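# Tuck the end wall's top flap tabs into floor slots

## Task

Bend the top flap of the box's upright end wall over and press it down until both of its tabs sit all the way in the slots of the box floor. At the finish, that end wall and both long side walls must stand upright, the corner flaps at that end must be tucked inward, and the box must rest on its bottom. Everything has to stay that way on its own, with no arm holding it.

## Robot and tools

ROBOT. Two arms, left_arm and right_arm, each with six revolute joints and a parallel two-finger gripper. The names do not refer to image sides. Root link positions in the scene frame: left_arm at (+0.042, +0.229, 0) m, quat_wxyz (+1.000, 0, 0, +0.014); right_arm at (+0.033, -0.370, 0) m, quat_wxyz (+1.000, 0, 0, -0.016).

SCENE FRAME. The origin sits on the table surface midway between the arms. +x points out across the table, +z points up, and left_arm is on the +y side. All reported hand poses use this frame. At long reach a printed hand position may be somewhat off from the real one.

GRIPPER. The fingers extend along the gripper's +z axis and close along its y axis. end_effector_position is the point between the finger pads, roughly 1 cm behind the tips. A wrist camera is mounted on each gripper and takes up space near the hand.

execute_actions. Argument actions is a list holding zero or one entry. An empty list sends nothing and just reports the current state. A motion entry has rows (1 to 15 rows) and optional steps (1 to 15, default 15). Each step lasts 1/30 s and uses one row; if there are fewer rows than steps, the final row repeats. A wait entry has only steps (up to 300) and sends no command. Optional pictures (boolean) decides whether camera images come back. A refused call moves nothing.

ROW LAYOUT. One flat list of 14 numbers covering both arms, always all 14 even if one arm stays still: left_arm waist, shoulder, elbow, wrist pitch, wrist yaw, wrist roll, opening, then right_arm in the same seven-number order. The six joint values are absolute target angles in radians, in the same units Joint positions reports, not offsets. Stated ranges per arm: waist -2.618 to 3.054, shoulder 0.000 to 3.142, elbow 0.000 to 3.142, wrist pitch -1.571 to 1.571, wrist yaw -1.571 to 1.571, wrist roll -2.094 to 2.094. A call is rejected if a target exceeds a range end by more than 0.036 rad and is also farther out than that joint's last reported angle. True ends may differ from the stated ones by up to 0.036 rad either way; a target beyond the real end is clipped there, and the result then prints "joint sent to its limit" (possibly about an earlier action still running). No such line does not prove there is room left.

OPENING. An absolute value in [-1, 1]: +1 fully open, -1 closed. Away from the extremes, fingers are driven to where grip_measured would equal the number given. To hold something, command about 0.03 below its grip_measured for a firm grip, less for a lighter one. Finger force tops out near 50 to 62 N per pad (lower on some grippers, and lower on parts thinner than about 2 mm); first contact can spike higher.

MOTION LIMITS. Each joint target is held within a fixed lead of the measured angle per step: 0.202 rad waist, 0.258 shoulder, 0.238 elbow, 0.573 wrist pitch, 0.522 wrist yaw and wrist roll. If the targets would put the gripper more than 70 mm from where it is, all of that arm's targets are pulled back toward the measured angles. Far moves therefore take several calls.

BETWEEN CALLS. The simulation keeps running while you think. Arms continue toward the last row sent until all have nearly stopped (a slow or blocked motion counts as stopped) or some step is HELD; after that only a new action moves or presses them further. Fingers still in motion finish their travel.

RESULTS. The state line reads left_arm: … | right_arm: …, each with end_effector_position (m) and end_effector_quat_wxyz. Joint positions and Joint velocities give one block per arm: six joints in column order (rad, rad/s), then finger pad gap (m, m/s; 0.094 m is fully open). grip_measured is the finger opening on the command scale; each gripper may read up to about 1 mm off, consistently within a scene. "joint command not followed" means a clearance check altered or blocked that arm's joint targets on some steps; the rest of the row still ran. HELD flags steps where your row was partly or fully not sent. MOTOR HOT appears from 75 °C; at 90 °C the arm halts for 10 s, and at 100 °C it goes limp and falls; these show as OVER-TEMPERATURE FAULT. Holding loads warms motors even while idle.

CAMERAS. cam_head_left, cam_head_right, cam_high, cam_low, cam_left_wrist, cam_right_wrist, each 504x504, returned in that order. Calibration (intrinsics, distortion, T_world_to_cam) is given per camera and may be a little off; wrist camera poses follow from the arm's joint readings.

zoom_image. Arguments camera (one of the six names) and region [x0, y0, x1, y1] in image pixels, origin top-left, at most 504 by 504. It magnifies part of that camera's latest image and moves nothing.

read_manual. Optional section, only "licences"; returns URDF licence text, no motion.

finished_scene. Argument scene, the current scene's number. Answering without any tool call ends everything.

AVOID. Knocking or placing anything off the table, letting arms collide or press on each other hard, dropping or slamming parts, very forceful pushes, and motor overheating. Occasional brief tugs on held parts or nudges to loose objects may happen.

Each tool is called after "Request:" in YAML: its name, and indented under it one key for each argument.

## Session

Request:
execute_actions:
  actions: []

Request:
zoom_image:
  camera: "cam_head_right"
  region: [150, 100, 402, 320]

Request:
zoom_image:
  camera: "cam_high"
  region: [150, 100, 402, 320]

Scene clock: 0.00 s of 4500.00 s.
left_arm: end_effector_position=(+0.4282, +0.2471, +0.3928) grip_measured=-0.383 end_effector_quat_wxyz=(+0.692, -0.010, +0.722, +0.021) | right_arm: end_effector_position=(+0.4152, -0.3826, +0.4002) grip_measured=-0.390 end_effector_quat_wxyz=(+0.701, +0.010, +0.713, -0.019)
Joint positions: left_arm=[ 0.016  1.064  1.039 -0.016 -0.     0.017  0.029] | right_arm=[ 0.001  1.047  1.036 -0.007  0.011 -0.013  0.029]
Joint velocities: left_arm=[ 0.007 -0.007  0.012  0.007 -0.007  0.081  0.   ] | right_arm=[-0.002  0.002 -0.002 -0.022 -0.051  0.007  0.   ]
Motor temperatures (°C, as the motors report them): left_arm=[19 26 22 23 19 21] | right_arm=[20 25 22 19 20 20]

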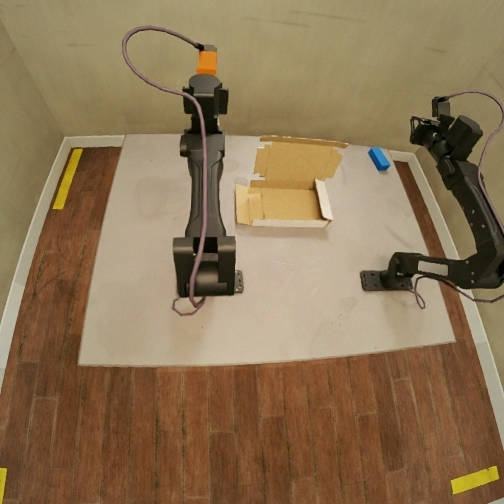

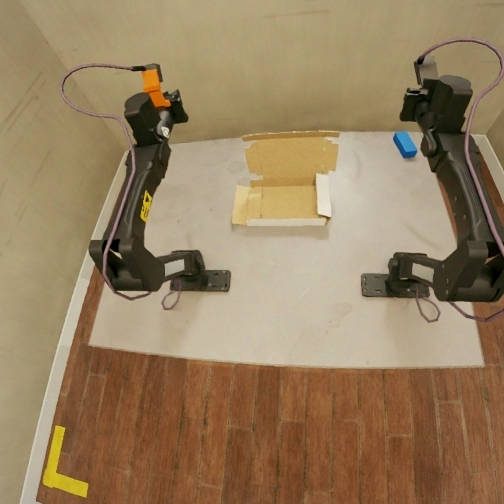

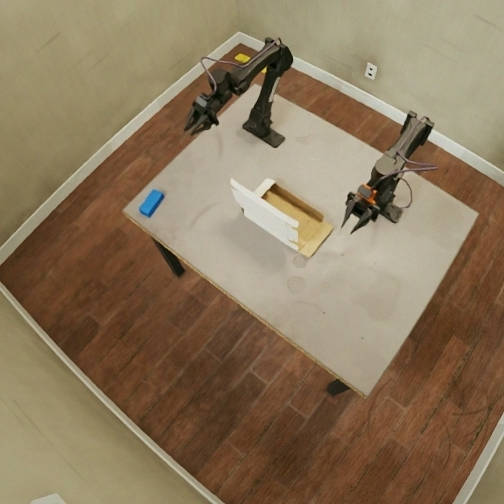

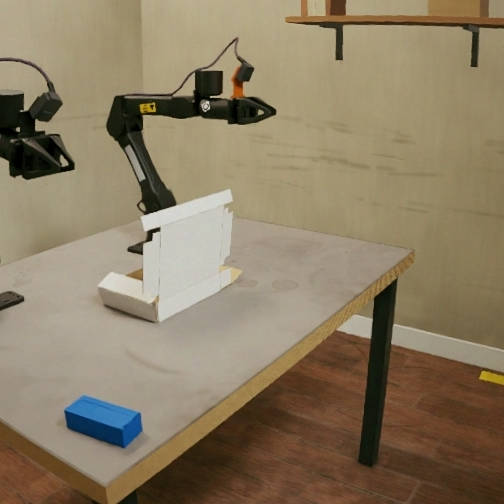

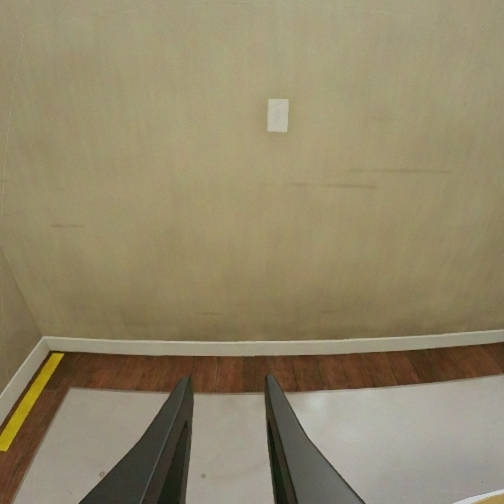

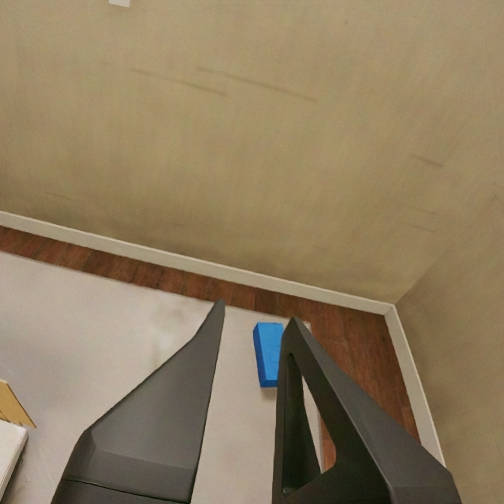

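Region (150, 100, 402, 320) of cam_head_right's 504x504 image, scaled by 2.000, with more detail than that image has; it fills the top 440 rows of this view, and the rest is white.

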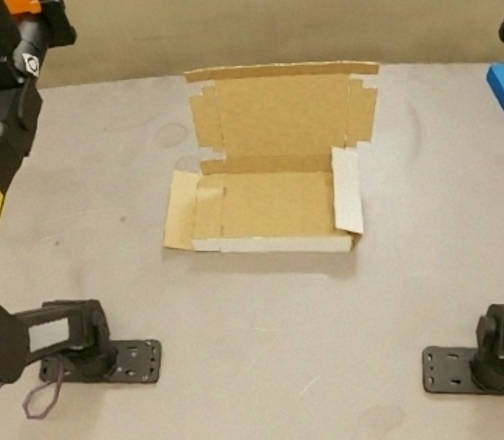

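Region (150, 100, 402, 320) of cam_high's 504x504 image, scaled by 2.000, with more detail than that image has; it fills the top 440 rows of this view, and the rest is white.

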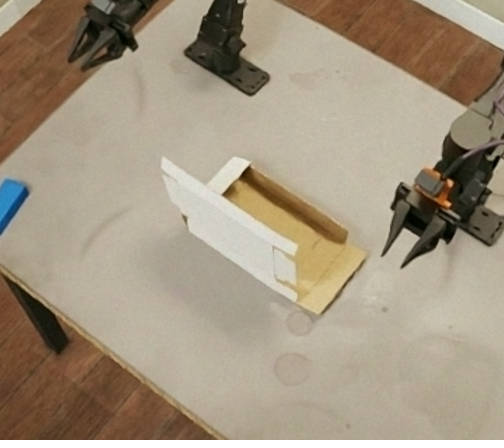

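Request:
execute_actions:
  actions:
    - {"rows":[[0.016,1.064,1.039,-0.016,0,0.017,-0.4,0.3,1.5,1.45,-1.45,0,0.65,0.5]]}
  pictures: false

Request:
execute_actions:
  actions:
    - {"steps":30}
  pictures: false

Request:
execute_actions:
  actions:
    - {"rows":[[0.016,1.064,1.039,-0.016,0,0.017,-0.4,0.665,1.745,1.439,-1.254,0,0.65,0.5]]}
  pictures: false

Request:
execute_actions:
  actions:
    - {"steps":30}

Scene clock: 12.17 s of 4500.00 s.
left_arm: end_effector_position=(+0.4282, +0.2471, +0.3935) grip_measured=-0.398 end_effector_quat_wxyz=(+0.693, -0.010, +0.721, +0.021) | right_arm: end_effector_position=(+0.3565, -0.2814, +0.1722) grip_measured=+0.498 end_effector_quat_wxyz=(+0.139, +0.157, +0.976, +0.062)
Joint positions: left_arm=[ 0.016  1.064  1.039 -0.014 -0.     0.017  0.028] | right_arm=[ 0.296  1.532  1.398 -1.132  0.001  0.584  0.07 ]
Joint velocities: left_arm=[ 0.002  0.007  0.007 -0.051  0.022  0.037  0.   ] | right_arm=[-0.007  0.002 -0.007 -2.293 -0.066  0.418 -0.001]
Motor temperatures (°C, as the motors report them): left_arm=[19 26 23 27 19 21] | right_arm=[20 26 24 22 20 20]
Steps of this call (steps 1 to 90: nothing new was sent; then 8.67 s passed at rest; steps 91 to 105: all 15 steps of this action). Readings (joint positions):
91: left_arm=[0.016 1.064 1.039 -0.016 -0.000 0.017] | right_arm=[0.018 1.062 1.059 -0.056 0.021 0.034]
92: left_arm=[0.016 1.064 1.039 -0.016 -0.000 0.017] | right_arm=[0.056 1.098 1.110 -0.130 0.025 0.100]
94: left_arm=[0.016 1.064 1.039 -0.015 -0.000 0.017] | right_arm=[0.148 1.200 1.215 -0.258 0.022 0.226]
98: left_arm=[0.016 1.064 1.039 -0.014 -0.000 0.017] | right_arm=[0.269 1.413 1.378 -0.531 0.007 0.418]
105: the state above

Scene clock: 13.17 s of 4500.00 s.
left_arm: end_effector_position=(+0.4282, +0.2471, +0.3935) grip_measured=-0.398 end_effector_quat_wxyz=(+0.693, -0.010, +0.721, +0.021) | right_arm: end_effector_position=(+0.2863, -0.3004, +0.1655) grip_measured=+0.498 end_effector_quat_wxyz=(+0.007, +0.188, +0.982, +0.003)
Joint positions: left_arm=[ 0.016  1.064  1.039 -0.014 -0.     0.017  0.028] | right_arm=[ 0.296  1.528  1.413 -1.442  0.001  0.644  0.07 ]
Joint velocities: left_arm=[ 0.017  0.017  0.002 -0.022  0.051  0.007 -0.   ] | right_arm=[-0.002 -0.012 -0.017 -0.022 -0.007 -0.051 -0.   ]
Motor temperatures (°C, as the motors report them): left_arm=[19 26 23 27 19 21] | right_arm=[20 26 24 22 20 20]
Steps of this call (steps 1 to 30: the robot went on to your last target). Readings (joint positions):
1: left_arm=[0.016 1.064 1.039 -0.014 -0.000 0.017] | right_arm=[0.296 1.530 1.398 -1.200 0.001 0.596]
2: left_arm=[0.016 1.064 1.039 -0.014 -0.000 0.017] | right_arm=[0.296 1.529 1.398 -1.256 0.001 0.606]
4: left_arm=[0.016 1.064 1.039 -0.014 -0.000 0.017] | right_arm=[0.296 1.528 1.398 -1.332 0.001 0.620]
8: left_arm=[0.016 1.064 1.039 -0.014 -0.000 0.017] | right_arm=[0.296 1.528 1.409 -1.405 0.001 0.634]
30: the state above
All arms were judged still, so your last target was given up. Only a new action makes them travel on or press farther. Fingers that are still opening or closing keep moving.

Scene clock: 13.67 s of 4500.00 s.
left_arm: end_effector_position=(+0.4282, +0.2471, +0.3935) grip_measured=-0.398 end_effector_quat_wxyz=(+0.693, -0.010, +0.721, +0.021) | right_arm: end_effector_position=(+0.2819, -0.1820, +0.1005) grip_measured=+0.498 end_effector_quat_wxyz=(-0.022, +0.004, +1.000, -0.011)
Joint positions: left_arm=[ 0.016  1.064  1.039 -0.014 -0.     0.017  0.028] | right_arm=[ 0.671  1.774  1.421 -1.266 -0.009  0.646  0.07 ]
Joint velocities: left_arm=[-0.002 -0.007  0.002 -0.081  0.037  0.022 -0.   ] | right_arm=[-0.046 -0.007 -0.007 -0.022  0.007 -0.11   0.001]
Motor temperatures (°C, as the motors report them): left_arm=[19 26 23 27 19 21] | right_arm=[20 26 24 22 20 20]
Steps of this call (steps 1 to 15: all 15 steps of this action). Readings (joint positions):
1: left_arm=[0.016 1.064 1.039 -0.014 -0.000 0.017] | right_arm=[0.312 1.540 1.415 -1.438 0.008 0.645]
2: left_arm=[0.016 1.064 1.039 -0.014 -0.000 0.017] | right_arm=[0.349 1.562 1.419 -1.425 0.014 0.646]
4: left_arm=[0.016 1.064 1.039 -0.014 -0.000 0.017] | right_arm=[0.452 1.639 1.421 -1.378 0.014 0.646]
8: left_arm=[0.016 1.064 1.039 -0.014 -0.000 0.017] | right_arm=[0.655 1.772 1.421 -1.288 -0.000 0.646]
15: the state above

Scene clock: 14.67 s of 4500.00 s.
left_arm: end_effector_position=(+0.4282, +0.2471, +0.3935) grip_measured=-0.398 end_effector_quat_wxyz=(+0.693, -0.010, +0.721, +0.021) | right_arm: end_effector_position=(+0.2824, -0.1822, +0.1005) grip_measured=+0.498 end_effector_quat_wxyz=(-0.022, +0.004, +1.000, -0.011)
Joint positions: left_arm=[ 0.016  1.064  1.039 -0.014 -0.     0.017  0.028] | right_arm=[ 0.669  1.774  1.421 -1.265 -0.008  0.646  0.07 ]
Joint velocities: left_arm=[ 0.002 -0.007  0.002  0.007  0.051 -0.066  0.   ] | right_arm=[-0.007 -0.002  0.007  0.007 -0.037  0.022  0.001]
Motor temperatures (°C, as the motors report them): left_arm=[19 26 24 27 19 21] | right_arm=[20 26 24 22 20 20]
Steps of this call (steps 1 to 15: the robot went on to your last target; steps 16 to 30: nothing new was sent). Readings (joint positions):
1: left_arm=[0.016 1.064 1.039 -0.014 -0.000 0.017] | right_arm=[0.670 1.774 1.421 -1.266 -0.008 0.646]
2: left_arm=[0.016 1.064 1.039 -0.014 -0.000 0.017] | right_arm=[0.669 1.774 1.421 -1.266 -0.008 0.646]
4: left_arm=[0.016 1.064 1.039 -0.014 -0.000 0.017] | right_arm=[0.669 1.774 1.421 -1.266 -0.008 0.646]
8: left_arm=[0.016 1.064 1.039 -0.014 -0.000 0.017] | right_arm=[0.669 1.774 1.421 -1.266 -0.008 0.646]
30: the state above
All arms were judged still, so your last target was given up. Only a new action makes them travel on or press farther. Fingers that are still opening or closing keep moving.
camera_calibration (this result's frames):
cam_left_wrist: T_world_to_cam=[[-0.00988737, -0.999896, -0.0104624, 0.247738], [-0.513773, 0.0140561, -0.857811, 0.609261], [0.857869, -0.0031062, -0.513859, -0.0621429], [0, 0, 0, 1]] pos_world=[0.368782, 0.238956, 0.49329]
cam_right_wrist: T_world_to_cam=[[0.274905, -0.961257, -0.0203083, -0.247567], [-0.775723, -0.234225, 0.585997, 0.154728], [-0.568051, -0.14534, -0.810058, 0.325778], [0, 0, 0, 1]] pos_world=[0.373142, -0.154386, 0.168201]

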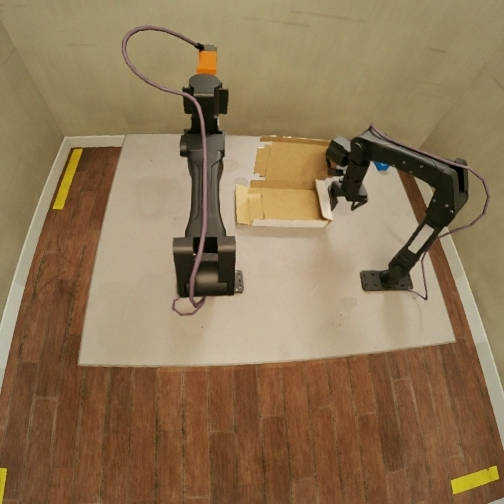

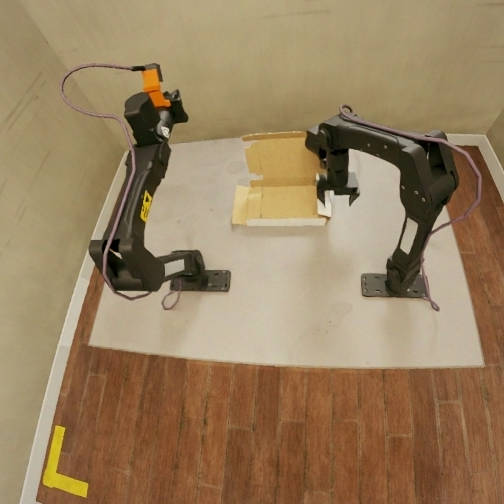

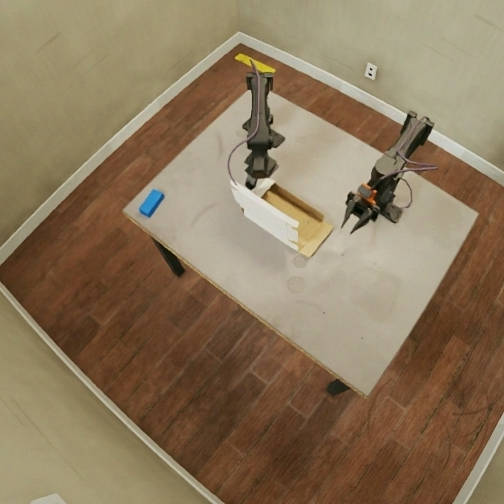

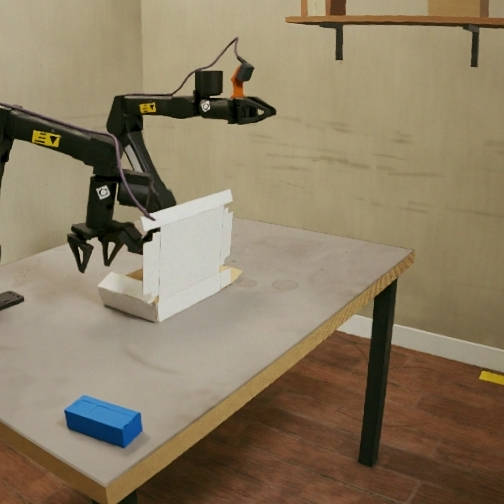

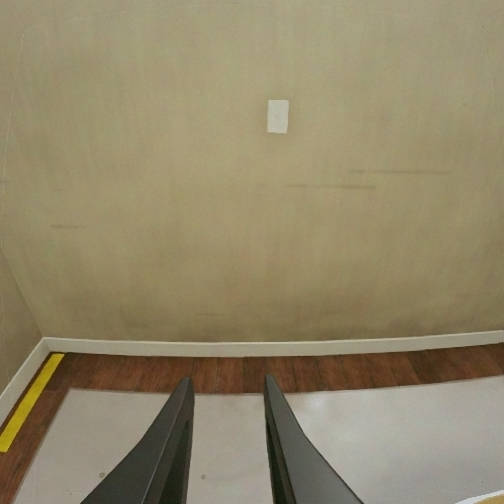

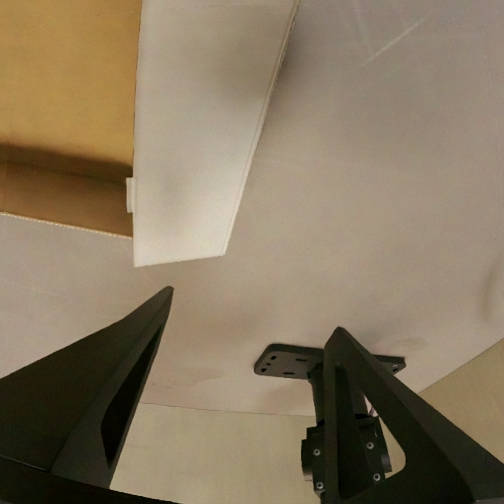

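Request:
execute_actions:
  actions:
    - {"rows":[[0.016,1.064,1.039,-0.016,0,0.017,-0.4,0.72,1.76,1.42,-1.21,0,0.70,0.5]]}
  pictures: false

Request:
execute_actions:
  actions:
    - {"rows":[[0.016,1.064,1.039,-0.016,0,0.017,-0.4,0.72,1.78,1.36,-1.14,0,0.70,0.5],[0.016,1.064,1.039,-0.016,0,0.017,-0.4,0.72,1.78,1.36,-1.14,0,0.70,0.5],[0.016,1.064,1.039,-0.016,0,0.017,-0.4,0.72,1.78,1.36,-1.14,0,0.70,0.5],[0.016,1.064,1.039,-0.016,0,0.017,-0.4,0.72,1.78,1.36,-1.14,0,0.70,0.5],[0.016,1.064,1.039,-0.016,0,0.017,-0.4,0.72,1.78,1.36,-1.14,0,0.70,0.5],[0.016,1.064,1.039,-0.016,0,0.017,-0.4,0.72,1.79,1.30,-1.06,0,0.70,0.5]]}
  pictures: false

Request:
execute_actions:
  actions:
    - {"steps":20}

Scene clock: 29.33 s of 4500.00 s.
left_arm: end_effector_position=(+0.4282, +0.2471, +0.3935) grip_measured=-0.398 end_effector_quat_wxyz=(+0.693, -0.010, +0.721, +0.021) | right_arm: end_effector_position=(+0.2812, -0.1638, +0.1002) grip_measured=+0.498 end_effector_quat_wxyz=(-0.004, +0.002, +1.000, -0.000)
Joint positions: left_arm=[ 0.016  1.064  1.039 -0.014 -0.     0.017  0.028] | right_arm=[ 0.72   1.774  1.421 -1.223 -0.004  0.692  0.07 ]
Joint velocities: left_arm=[-0.022 -0.007 -0.012 -0.022 -0.022  0.007  0.   ] | right_arm=[-0.017 -0.002 -0.002  0.037 -0.081  0.007 -0.   ]
Motor temperatures (°C, as the motors report them): left_arm=[19 26 24 30 19 21] | right_arm=[20 28 25 20 20 20]
Steps of this call (steps 1 to 90: nothing new was sent; then 11.17 s passed at rest; steps 91 to 105: all 15 steps of this action). Readings (joint positions):
91: left_arm=[0.016 1.064 1.039 -0.014 -0.000 0.017] | right_arm=[0.674 1.774 1.421 -1.262 -0.007 0.653]
92: left_arm=[0.016 1.064 1.039 -0.014 -0.000 0.017] | right_arm=[0.682 1.774 1.421 -1.255 -0.004 0.661]
94: left_arm=[0.016 1.064 1.039 -0.014 -0.000 0.017] | right_arm=[0.706 1.774 1.421 -1.241 -0.004 0.673]
98: left_arm=[0.016 1.064 1.039 -0.014 -0.000 0.017] | right_arm=[0.720 1.774 1.421 -1.229 -0.004 0.684]
105: the state above

Scene clock: 29.83 s of 4500.00 s.
left_arm: end_effector_position=(+0.4282, +0.2471, +0.3935) grip_measured=-0.398 end_effector_quat_wxyz=(+0.693, -0.010, +0.721, +0.021) | right_arm: end_effector_position=(+0.2824, -0.1628, +0.0707) grip_measured=+0.498 end_effector_quat_wxyz=(+0.002, +0.003, +1.000, +0.004)
Joint positions: left_arm=[ 0.016  1.064  1.039 -0.014 -0.     0.017  0.028] | right_arm=[ 0.72   1.786  1.317 -1.094 -0.005  0.693  0.07 ]
Joint velocities: left_arm=[ 0.002 -0.012  0.022 -0.022 -0.022  0.007 -0.001] | right_arm=[ 0.007  0.017 -0.007  0.081  0.11  -0.022  0.   ]
Motor temperatures (°C, as the motors report them): left_arm=[19 26 24 30 19 21] | right_arm=[20 28 25 20 20 20]
Steps of this call (steps 1 to 15: all 15 steps of this action). Readings (joint positions):
1: left_arm=[0.016 1.064 1.039 -0.014 -0.000 0.017] | right_arm=[0.720 1.774 1.415 -1.214 -0.004 0.692]
2: left_arm=[0.016 1.064 1.039 -0.014 -0.000 0.017] | right_arm=[0.720 1.774 1.405 -1.200 -0.004 0.692]
4: left_arm=[0.016 1.064 1.039 -0.014 -0.000 0.017] | right_arm=[0.720 1.777 1.384 -1.181 -0.004 0.692]
8: left_arm=[0.016 1.064 1.039 -0.014 -0.000 0.017] | right_arm=[0.720 1.783 1.336 -1.126 -0.004 0.693]
15: the state above

Scene clock: 30.50 s of 4500.00 s.
left_arm: end_effector_position=(+0.4282, +0.2471, +0.3935) grip_measured=-0.398 end_effector_quat_wxyz=(+0.693, -0.010, +0.721, +0.021) | right_arm: end_effector_position=(+0.2840, -0.1614, +0.0707) grip_measured=+0.498 end_effector_quat_wxyz=(+0.005, +0.003, +1.000, +0.007)
Joint positions: left_arm=[ 0.016  1.064  1.039 -0.014 -0.     0.017  0.028] | right_arm=[ 0.72   1.786  1.317 -1.085 -0.005  0.693  0.07 ]
Joint velocities: left_arm=[ 0.007 -0.002 -0.022 -0.037 -0.022 -0.007  0.001] | right_arm=[ 0.012  0.012  0.002 -0.037  0.11   0.022  0.   ]
Motor temperatures (°C, as the motors report them): left_arm=[19 26 24 30 19 21] | right_arm=[20 28 25 20 20 20]
Steps of this call (steps 1 to 15: the robot went on to your last target; steps 16 to 20: nothing new was sent). Readings (joint positions):
1: left_arm=[0.016 1.064 1.039 -0.014 -0.000 0.017] | right_arm=[0.720 1.786 1.317 -1.092 -0.005 0.693]
2: left_arm=[0.016 1.064 1.039 -0.014 -0.000 0.017] | right_arm=[0.720 1.786 1.317 -1.090 -0.005 0.693]
4: left_arm=[0.016 1.064 1.039 -0.014 -0.000 0.017] | right_arm=[0.720 1.786 1.317 -1.088 -0.005 0.693]
8: left_arm=[0.016 1.064 1.039 -0.014 -0.000 0.017] | right_arm=[0.720 1.786 1.317 -1.086 -0.005 0.693]
20: the state above
All arms were judged still, so your last target was given up. Only a new action makes them travel on or press farther. Fingers that are still opening or closing keep moving.
camera_calibration (this result's frames):
cam_left_wrist: T_world_to_cam=[[-0.00988737, -0.999896, -0.0104624, 0.247738], [-0.513773, 0.0140561, -0.857811, 0.609261], [0.857869, -0.0031062, -0.513859, -0.0621429], [0, 0, 0, 1]] pos_world=[0.368782, 0.238956, 0.49329]
cam_right_wrist: T_world_to_cam=[[0.279485, -0.959318, -0.0399725, -0.228239], [-0.804886, -0.256786, 0.534995, 0.186546], [-0.523495, -0.11735, -0.843909, 0.299886], [0, 0, 0, 1]] pos_world=[0.370926, -0.13586, 0.144152]

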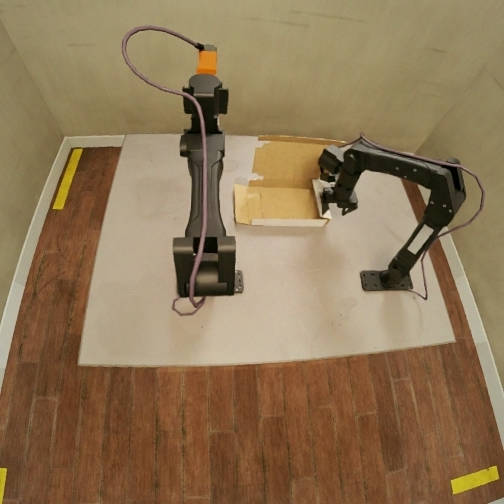

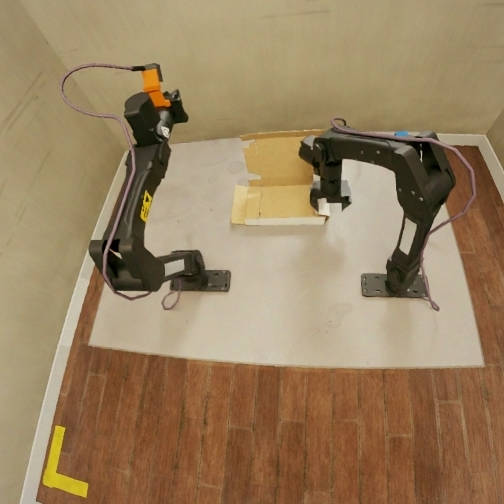

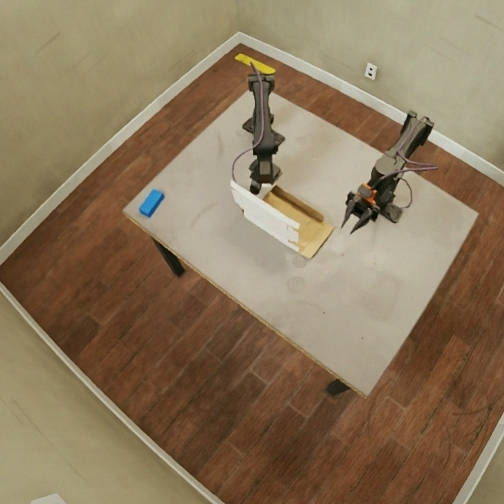

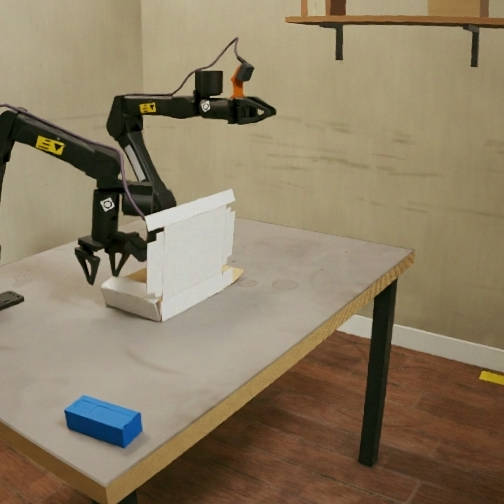

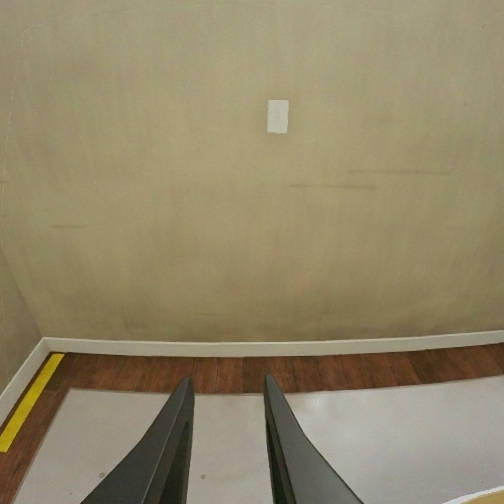

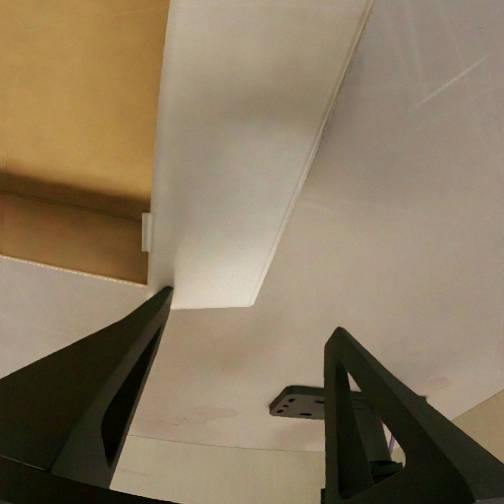

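Good. Descend in two stages.

Request:
execute_actions:
  actions:
    - {"rows":[[0.016,1.064,1.039,-0.016,0,0.017,-0.4,0.72,1.80,1.27,-1.03,0,0.70,0.5],[0.016,1.064,1.039,-0.016,0,0.017,-0.4,0.72,1.80,1.27,-1.03,0,0.70,0.5],[0.016,1.064,1.039,-0.016,0,0.017,-0.4,0.72,1.80,1.27,-1.03,0,0.70,0.5],[0.016,1.064,1.039,-0.016,0,0.017,-0.4,0.72,1.80,1.27,-1.03,0,0.70,0.5],[0.016,1.064,1.039,-0.016,0,0.017,-0.4,0.72,1.80,1.27,-1.03,0,0.70,0.5],[0.016,1.064,1.039,-0.016,0,0.017,-0.4,0.72,1.80,1.27,-1.03,0,0.70,0.5],[0.016,1.064,1.039,-0.016,0,0.017,-0.4,0.72,1.82,1.23,-0.97,0,0.70,0.5]]}
  pictures: false

Request:
execute_actions:
  actions:
    - {"rows":[[0.016,1.064,1.039,-0.016,0,0.017,-0.4,0.72,1.835,1.19,-0.92,0,0.70,0.5],[0.016,1.064,1.039,-0.016,0,0.017,-0.4,0.72,1.835,1.19,-0.92,0,0.70,0.5],[0.016,1.064,1.039,-0.016,0,0.017,-0.4,0.72,1.835,1.19,-0.92,0,0.70,0.5],[0.016,1.064,1.039,-0.016,0,0.017,-0.4,0.72,1.835,1.19,-0.92,0,0.70,0.5],[0.016,1.064,1.039,-0.016,0,0.017,-0.4,0.72,1.835,1.19,-0.92,0,0.70,0.5],[0.016,1.064,1.039,-0.016,0,0.017,-0.4,0.72,1.835,1.19,-0.92,0,0.70,0.5],[0.016,1.064,1.039,-0.016,0,0.017,-0.4,0.72,1.85,1.16,-0.88,0,0.70,0.5]]}
  pictures: false

Request:
execute_actions:
  actions:
    - {"steps":20}

Scene clock: 46.23 s of 4500.00 s.
left_arm: end_effector_position=(+0.4282, +0.2471, +0.3935) grip_measured=-0.398 end_effector_quat_wxyz=(+0.693, -0.010, +0.721, +0.021) | right_arm: end_effector_position=(+0.2846, -0.1598, +0.0505) grip_measured=+0.498 end_effector_quat_wxyz=(+0.007, +0.003, +1.000, +0.012)
Joint positions: left_arm=[ 0.016  1.064  1.039 -0.014 -0.     0.017  0.028] | right_arm=[ 0.72   1.804  1.256 -0.997 -0.01   0.693  0.07 ]
Joint velocities: left_arm=[-0.017 -0.002 -0.022 -0.051  0.022  0.007 -0.001] | right_arm=[-0.002  0.007 -0.002  0.051  0.022 -0.051 -0.001]
Motor temperatures (°C, as the motors report them): left_arm=[19 26 25 32 19 21] | right_arm=[20 28 24 20 20 20]
Steps of this call (steps 1 to 90: nothing new was sent; then 12.23 s passed at rest; steps 91 to 105: all 15 steps of this action). Readings (joint positions):
91: left_arm=[0.016 1.064 1.039 -0.014 -0.000 0.017] | right_arm=[0.720 1.786 1.313 -1.081 -0.005 0.693]
92: left_arm=[0.016 1.064 1.039 -0.014 -0.000 0.017] | right_arm=[0.720 1.786 1.308 -1.074 -0.005 0.693]
94: left_arm=[0.016 1.064 1.039 -0.014 -0.000 0.017] | right_arm=[0.720 1.786 1.297 -1.061 -0.005 0.693]
98: left_arm=[0.016 1.064 1.039 -0.014 -0.000 0.017] | right_arm=[0.720 1.787 1.279 -1.033 -0.007 0.693]
105: the state above

Scene clock: 46.73 s of 4500.00 s.
left_arm: end_effector_position=(+0.4282, +0.2471, +0.3935) grip_measured=-0.398 end_effector_quat_wxyz=(+0.693, -0.010, +0.721, +0.021) | right_arm: end_effector_position=(+0.2880, -0.1542, +0.0312) grip_measured=+0.498 end_effector_quat_wxyz=(+0.016, +0.003, +1.000, +0.027)
Joint positions: left_arm=[ 0.016  1.064  1.039 -0.014 -0.     0.017  0.028] | right_arm=[ 0.72   1.822  1.196 -0.886 -0.022  0.694  0.07 ]
Joint velocities: left_arm=[-0.017 -0.007  0.017 -0.022 -0.022  0.022 -0.   ] | right_arm=[ 0.002  0.037 -0.027  0.051  0.007 -0.11  -0.001]
Motor temperatures (°C, as the motors report them): left_arm=[19 26 25 32 19 21] | right_arm=[20 28 24 20 20 20]
Steps of this call (steps 1 to 15: all 15 steps of this action). Readings (joint positions):
1: left_arm=[0.016 1.064 1.039 -0.014 -0.000 0.017] | right_arm=[0.720 1.804 1.250 -0.990 -0.010 0.693]
2: left_arm=[0.016 1.064 1.039 -0.014 -0.000 0.017] | right_arm=[0.720 1.804 1.242 -0.979 -0.010 0.693]
4: left_arm=[0.016 1.064 1.039 -0.014 -0.000 0.017] | right_arm=[0.720 1.804 1.232 -0.962 -0.013 0.693]
8: left_arm=[0.016 1.064 1.039 -0.014 -0.000 0.017] | right_arm=[0.720 1.804 1.217 -0.935 -0.020 0.693]
15: the state above

Scene clock: 47.40 s of 4500.00 s.
left_arm: end_effector_position=(+0.4282, +0.2471, +0.3935) grip_measured=-0.398 end_effector_quat_wxyz=(+0.693, -0.010, +0.721, +0.021) | right_arm: end_effector_position=(+0.2882, -0.1538, +0.0306) grip_measured=+0.498 end_effector_quat_wxyz=(+0.016, +0.003, +0.999, +0.028)
Joint positions: left_arm=[ 0.016  1.064  1.039 -0.014 -0.     0.017  0.028] | right_arm=[ 0.72   1.823  1.194 -0.881 -0.023  0.694  0.07 ]
Joint velocities: left_arm=[-0.017 -0.017  0.007 -0.022 -0.037  0.037  0.   ] | right_arm=[-0.007  0.002 -0.012 -0.007 -0.007  0.066  0.001]
Motor temperatures (°C, as the motors report them): left_arm=[19 26 25 32 19 21] | right_arm=[20 28 24 20 20 20]
Steps of this call (steps 1 to 15: the robot went on to your last target; steps 16 to 20: nothing new was sent). Readings (joint positions):
1: left_arm=[0.016 1.064 1.039 -0.014 -0.000 0.017] | right_arm=[0.720 1.823 1.195 -0.884 -0.022 0.694]
2: left_arm=[0.016 1.064 1.039 -0.014 -0.000 0.017] | right_arm=[0.720 1.823 1.194 -0.882 -0.023 0.694]
4: left_arm=[0.016 1.064 1.039 -0.014 -0.000 0.017] | right_arm=[0.720 1.823 1.194 -0.881 -0.023 0.694]
8: left_arm=[0.016 1.064 1.039 -0.014 -0.000 0.017] | right_arm=[0.720 1.823 1.194 -0.881 -0.023 0.694]
20: the state above
All arms were judged still, so your last target was given up. Only a new action makes them travel on or press farther. Fingers that are still opening or closing keep moving.
camera_calibration (this result's frames):
cam_left_wrist: T_world_to_cam=[[-0.00988737, -0.999896, -0.0104624, 0.247738], [-0.513773, 0.0140561, -0.857811, 0.609261], [0.857869, -0.0031062, -0.513859, -0.0621429], [0, 0, 0, 1]] pos_world=[0.368782, 0.238956, 0.49329]
cam_right_wrist: T_world_to_cam=[[0.280326, -0.957074, -0.0736661, -0.222613], [-0.816702, -0.278129, 0.50561, 0.21436], [-0.504395, -0.0815727, -0.859611, 0.26956], [0, 0, 0, 1]] pos_world=[0.373437, -0.131449, 0.106935]

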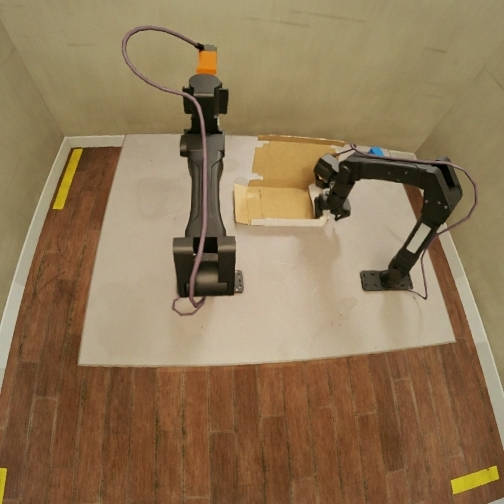

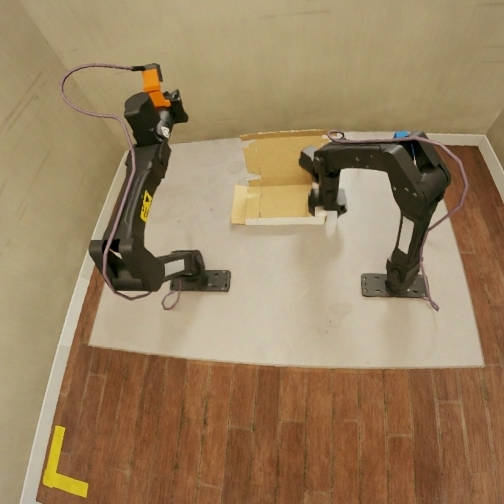

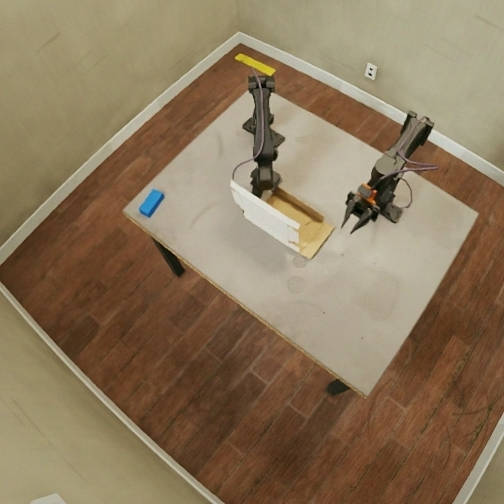

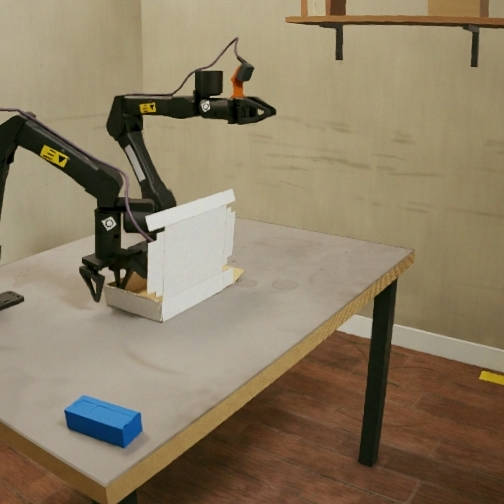

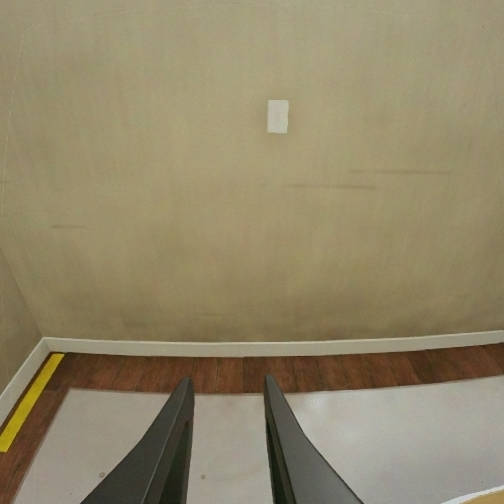

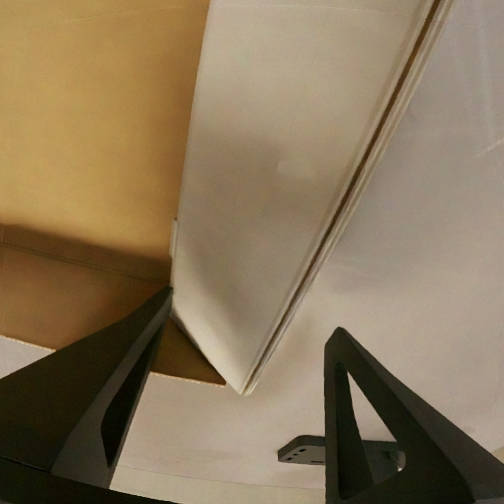

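Push further down.

Request:
execute_actions:
  actions:
    - {"rows":[[0.016,1.064,1.039,-0.016,0,0.017,-0.4,0.72,1.87,1.14,-0.87,0,0.70,0.5]]}
  pictures: false

Request:
execute_actions:
  actions:
    - {"steps":15}

Scene clock: 54.23 s of 4500.00 s.
left_arm: end_effector_position=(+0.4282, +0.2471, +0.3935) grip_measured=-0.398 end_effector_quat_wxyz=(+0.693, -0.010, +0.721, +0.021) | right_arm: end_effector_position=(+0.2788, -0.1629, +0.0104) grip_measured=+0.498 end_effector_quat_wxyz=(-0.006, +0.003, +1.000, +0.006)
Joint positions: left_arm=[ 0.016  1.064  1.039 -0.014 -0.     0.017  0.028] | right_arm=[ 0.72   1.862  1.159 -0.869 -0.017  0.695  0.07 ]
Joint velocities: left_arm=[ 0.007 -0.002 -0.017  0.051  0.022  0.022 -0.001] | right_arm=[ 0.002  0.002  0.002  0.007  0.022 -0.022 -0.   ]
Motor temperatures (°C, as the motors report them): left_arm=[19 26 25 32 19 21] | right_arm=[20 28 23 20 20 20]
Steps of this call (steps 1 to 90: nothing new was sent; then 3.33 s passed at rest; steps 91 to 105: all 15 steps of this action). Readings (joint positions):
91: left_arm=[0.016 1.064 1.039 -0.014 -0.000 0.017] | right_arm=[0.720 1.824 1.192 -0.879 -0.023 0.694]
92: left_arm=[0.016 1.064 1.039 -0.014 -0.000 0.017] | right_arm=[0.720 1.826 1.188 -0.873 -0.023 0.694]
94: left_arm=[0.016 1.064 1.039 -0.014 -0.000 0.017] | right_arm=[0.720 1.836 1.179 -0.867 -0.020 0.695]
98: left_arm=[0.016 1.064 1.039 -0.014 -0.000 0.017] | right_arm=[0.720 1.863 1.159 -0.869 -0.018 0.695]
105: the state above

Scene clock: 54.73 s of 4500.00 s.
left_arm: end_effector_position=(+0.4282, +0.2471, +0.3935) grip_measured=-0.398 end_effector_quat_wxyz=(+0.693, -0.010, +0.721, +0.021) | right_arm: end_effector_position=(+0.2788, -0.1629, +0.0104) grip_measured=+0.498 end_effector_quat_wxyz=(-0.006, +0.003, +1.000, +0.006)
Joint positions: left_arm=[ 0.016  1.064  1.039 -0.014 -0.     0.017  0.028] | right_arm=[ 0.72   1.862  1.159 -0.869 -0.017  0.695  0.07 ]
Joint velocities: left_arm=[-0.002 -0.007 -0.002 -0.037 -0.037  0.037  0.   ] | right_arm=[ 0.007 -0.017  0.012  0.007  0.037 -0.022 -0.   ]
Motor temperatures (°C, as the motors report them): left_arm=[19 26 25 32 19 21] | right_arm=[20 28 23 20 20 20]
Steps of this call (steps 1 to 15: the robot went on to your last target). Readings (joint positions):
1: left_arm=[0.016 1.064 1.039 -0.014 -0.000 0.017] | right_arm=[0.720 1.862 1.159 -0.869 -0.017 0.695]
2: left_arm=[0.016 1.064 1.039 -0.014 -0.000 0.017] | right_arm=[0.720 1.862 1.159 -0.869 -0.017 0.695]
4: left_arm=[0.016 1.064 1.039 -0.014 -0.000 0.017] | right_arm=[0.720 1.862 1.159 -0.869 -0.017 0.695]
8: left_arm=[0.016 1.064 1.039 -0.014 -0.000 0.017] | right_arm=[0.720 1.862 1.159 -0.869 -0.017 0.695]
15: the state above
All arms were judged still, so your last target was given up. Only a new action makes them travel on or press farther. Fingers that are still opening or closing keep moving.
camera_calibration (this result's frames):
cam_left_wrist: T_world_to_cam=[[-0.00988737, -0.999896, -0.0104624, 0.247738], [-0.513773, 0.0140561, -0.857811, 0.609261], [0.857869, -0.0031062, -0.513859, -0.0621429], [0, 0, 0, 1]] pos_world=[0.368782, 0.238956, 0.49329]
cam_right_wrist: T_world_to_cam=[[0.2772, -0.959799, -0.0441142, -0.230013], [-0.793492, -0.254576, 0.552776, 0.211207], [-0.541784, -0.118225, -0.832161, 0.250912], [0, 0, 0, 1]] pos_world=[0.36729, -0.137334, 0.0819022]

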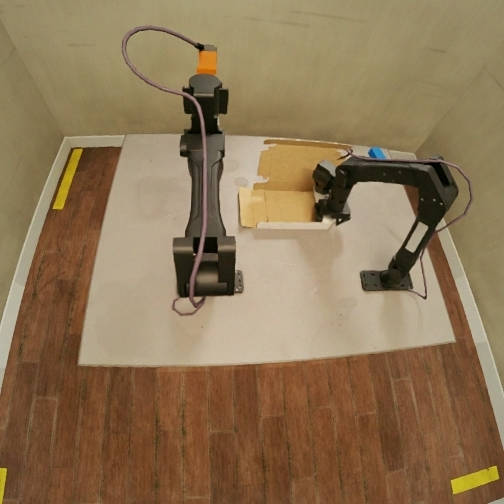

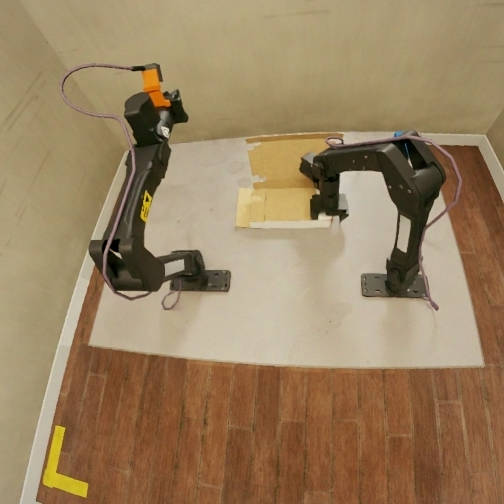

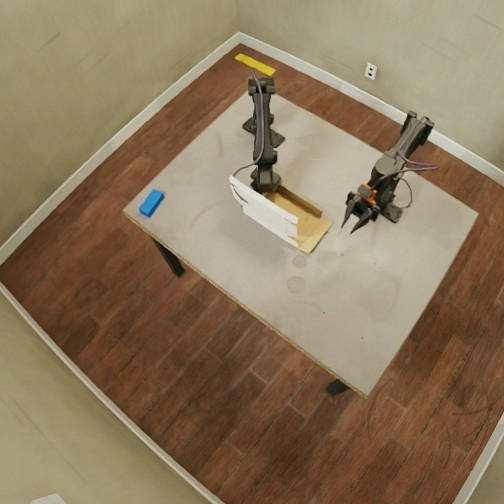

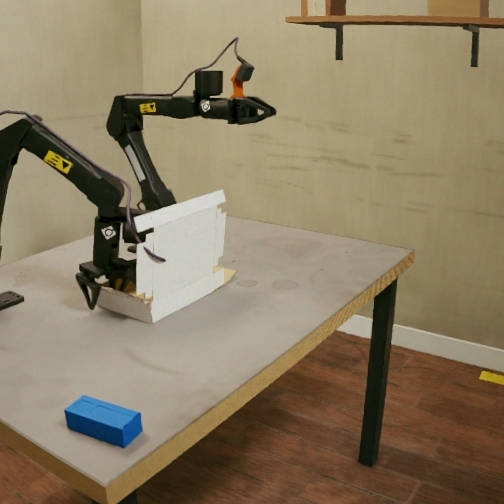

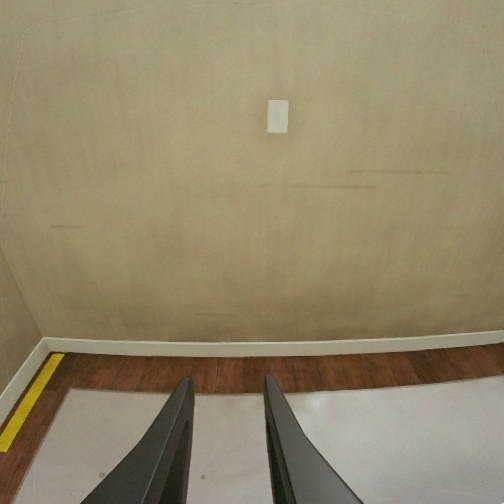

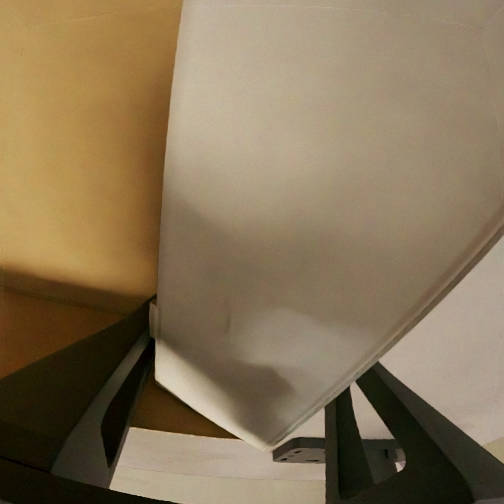

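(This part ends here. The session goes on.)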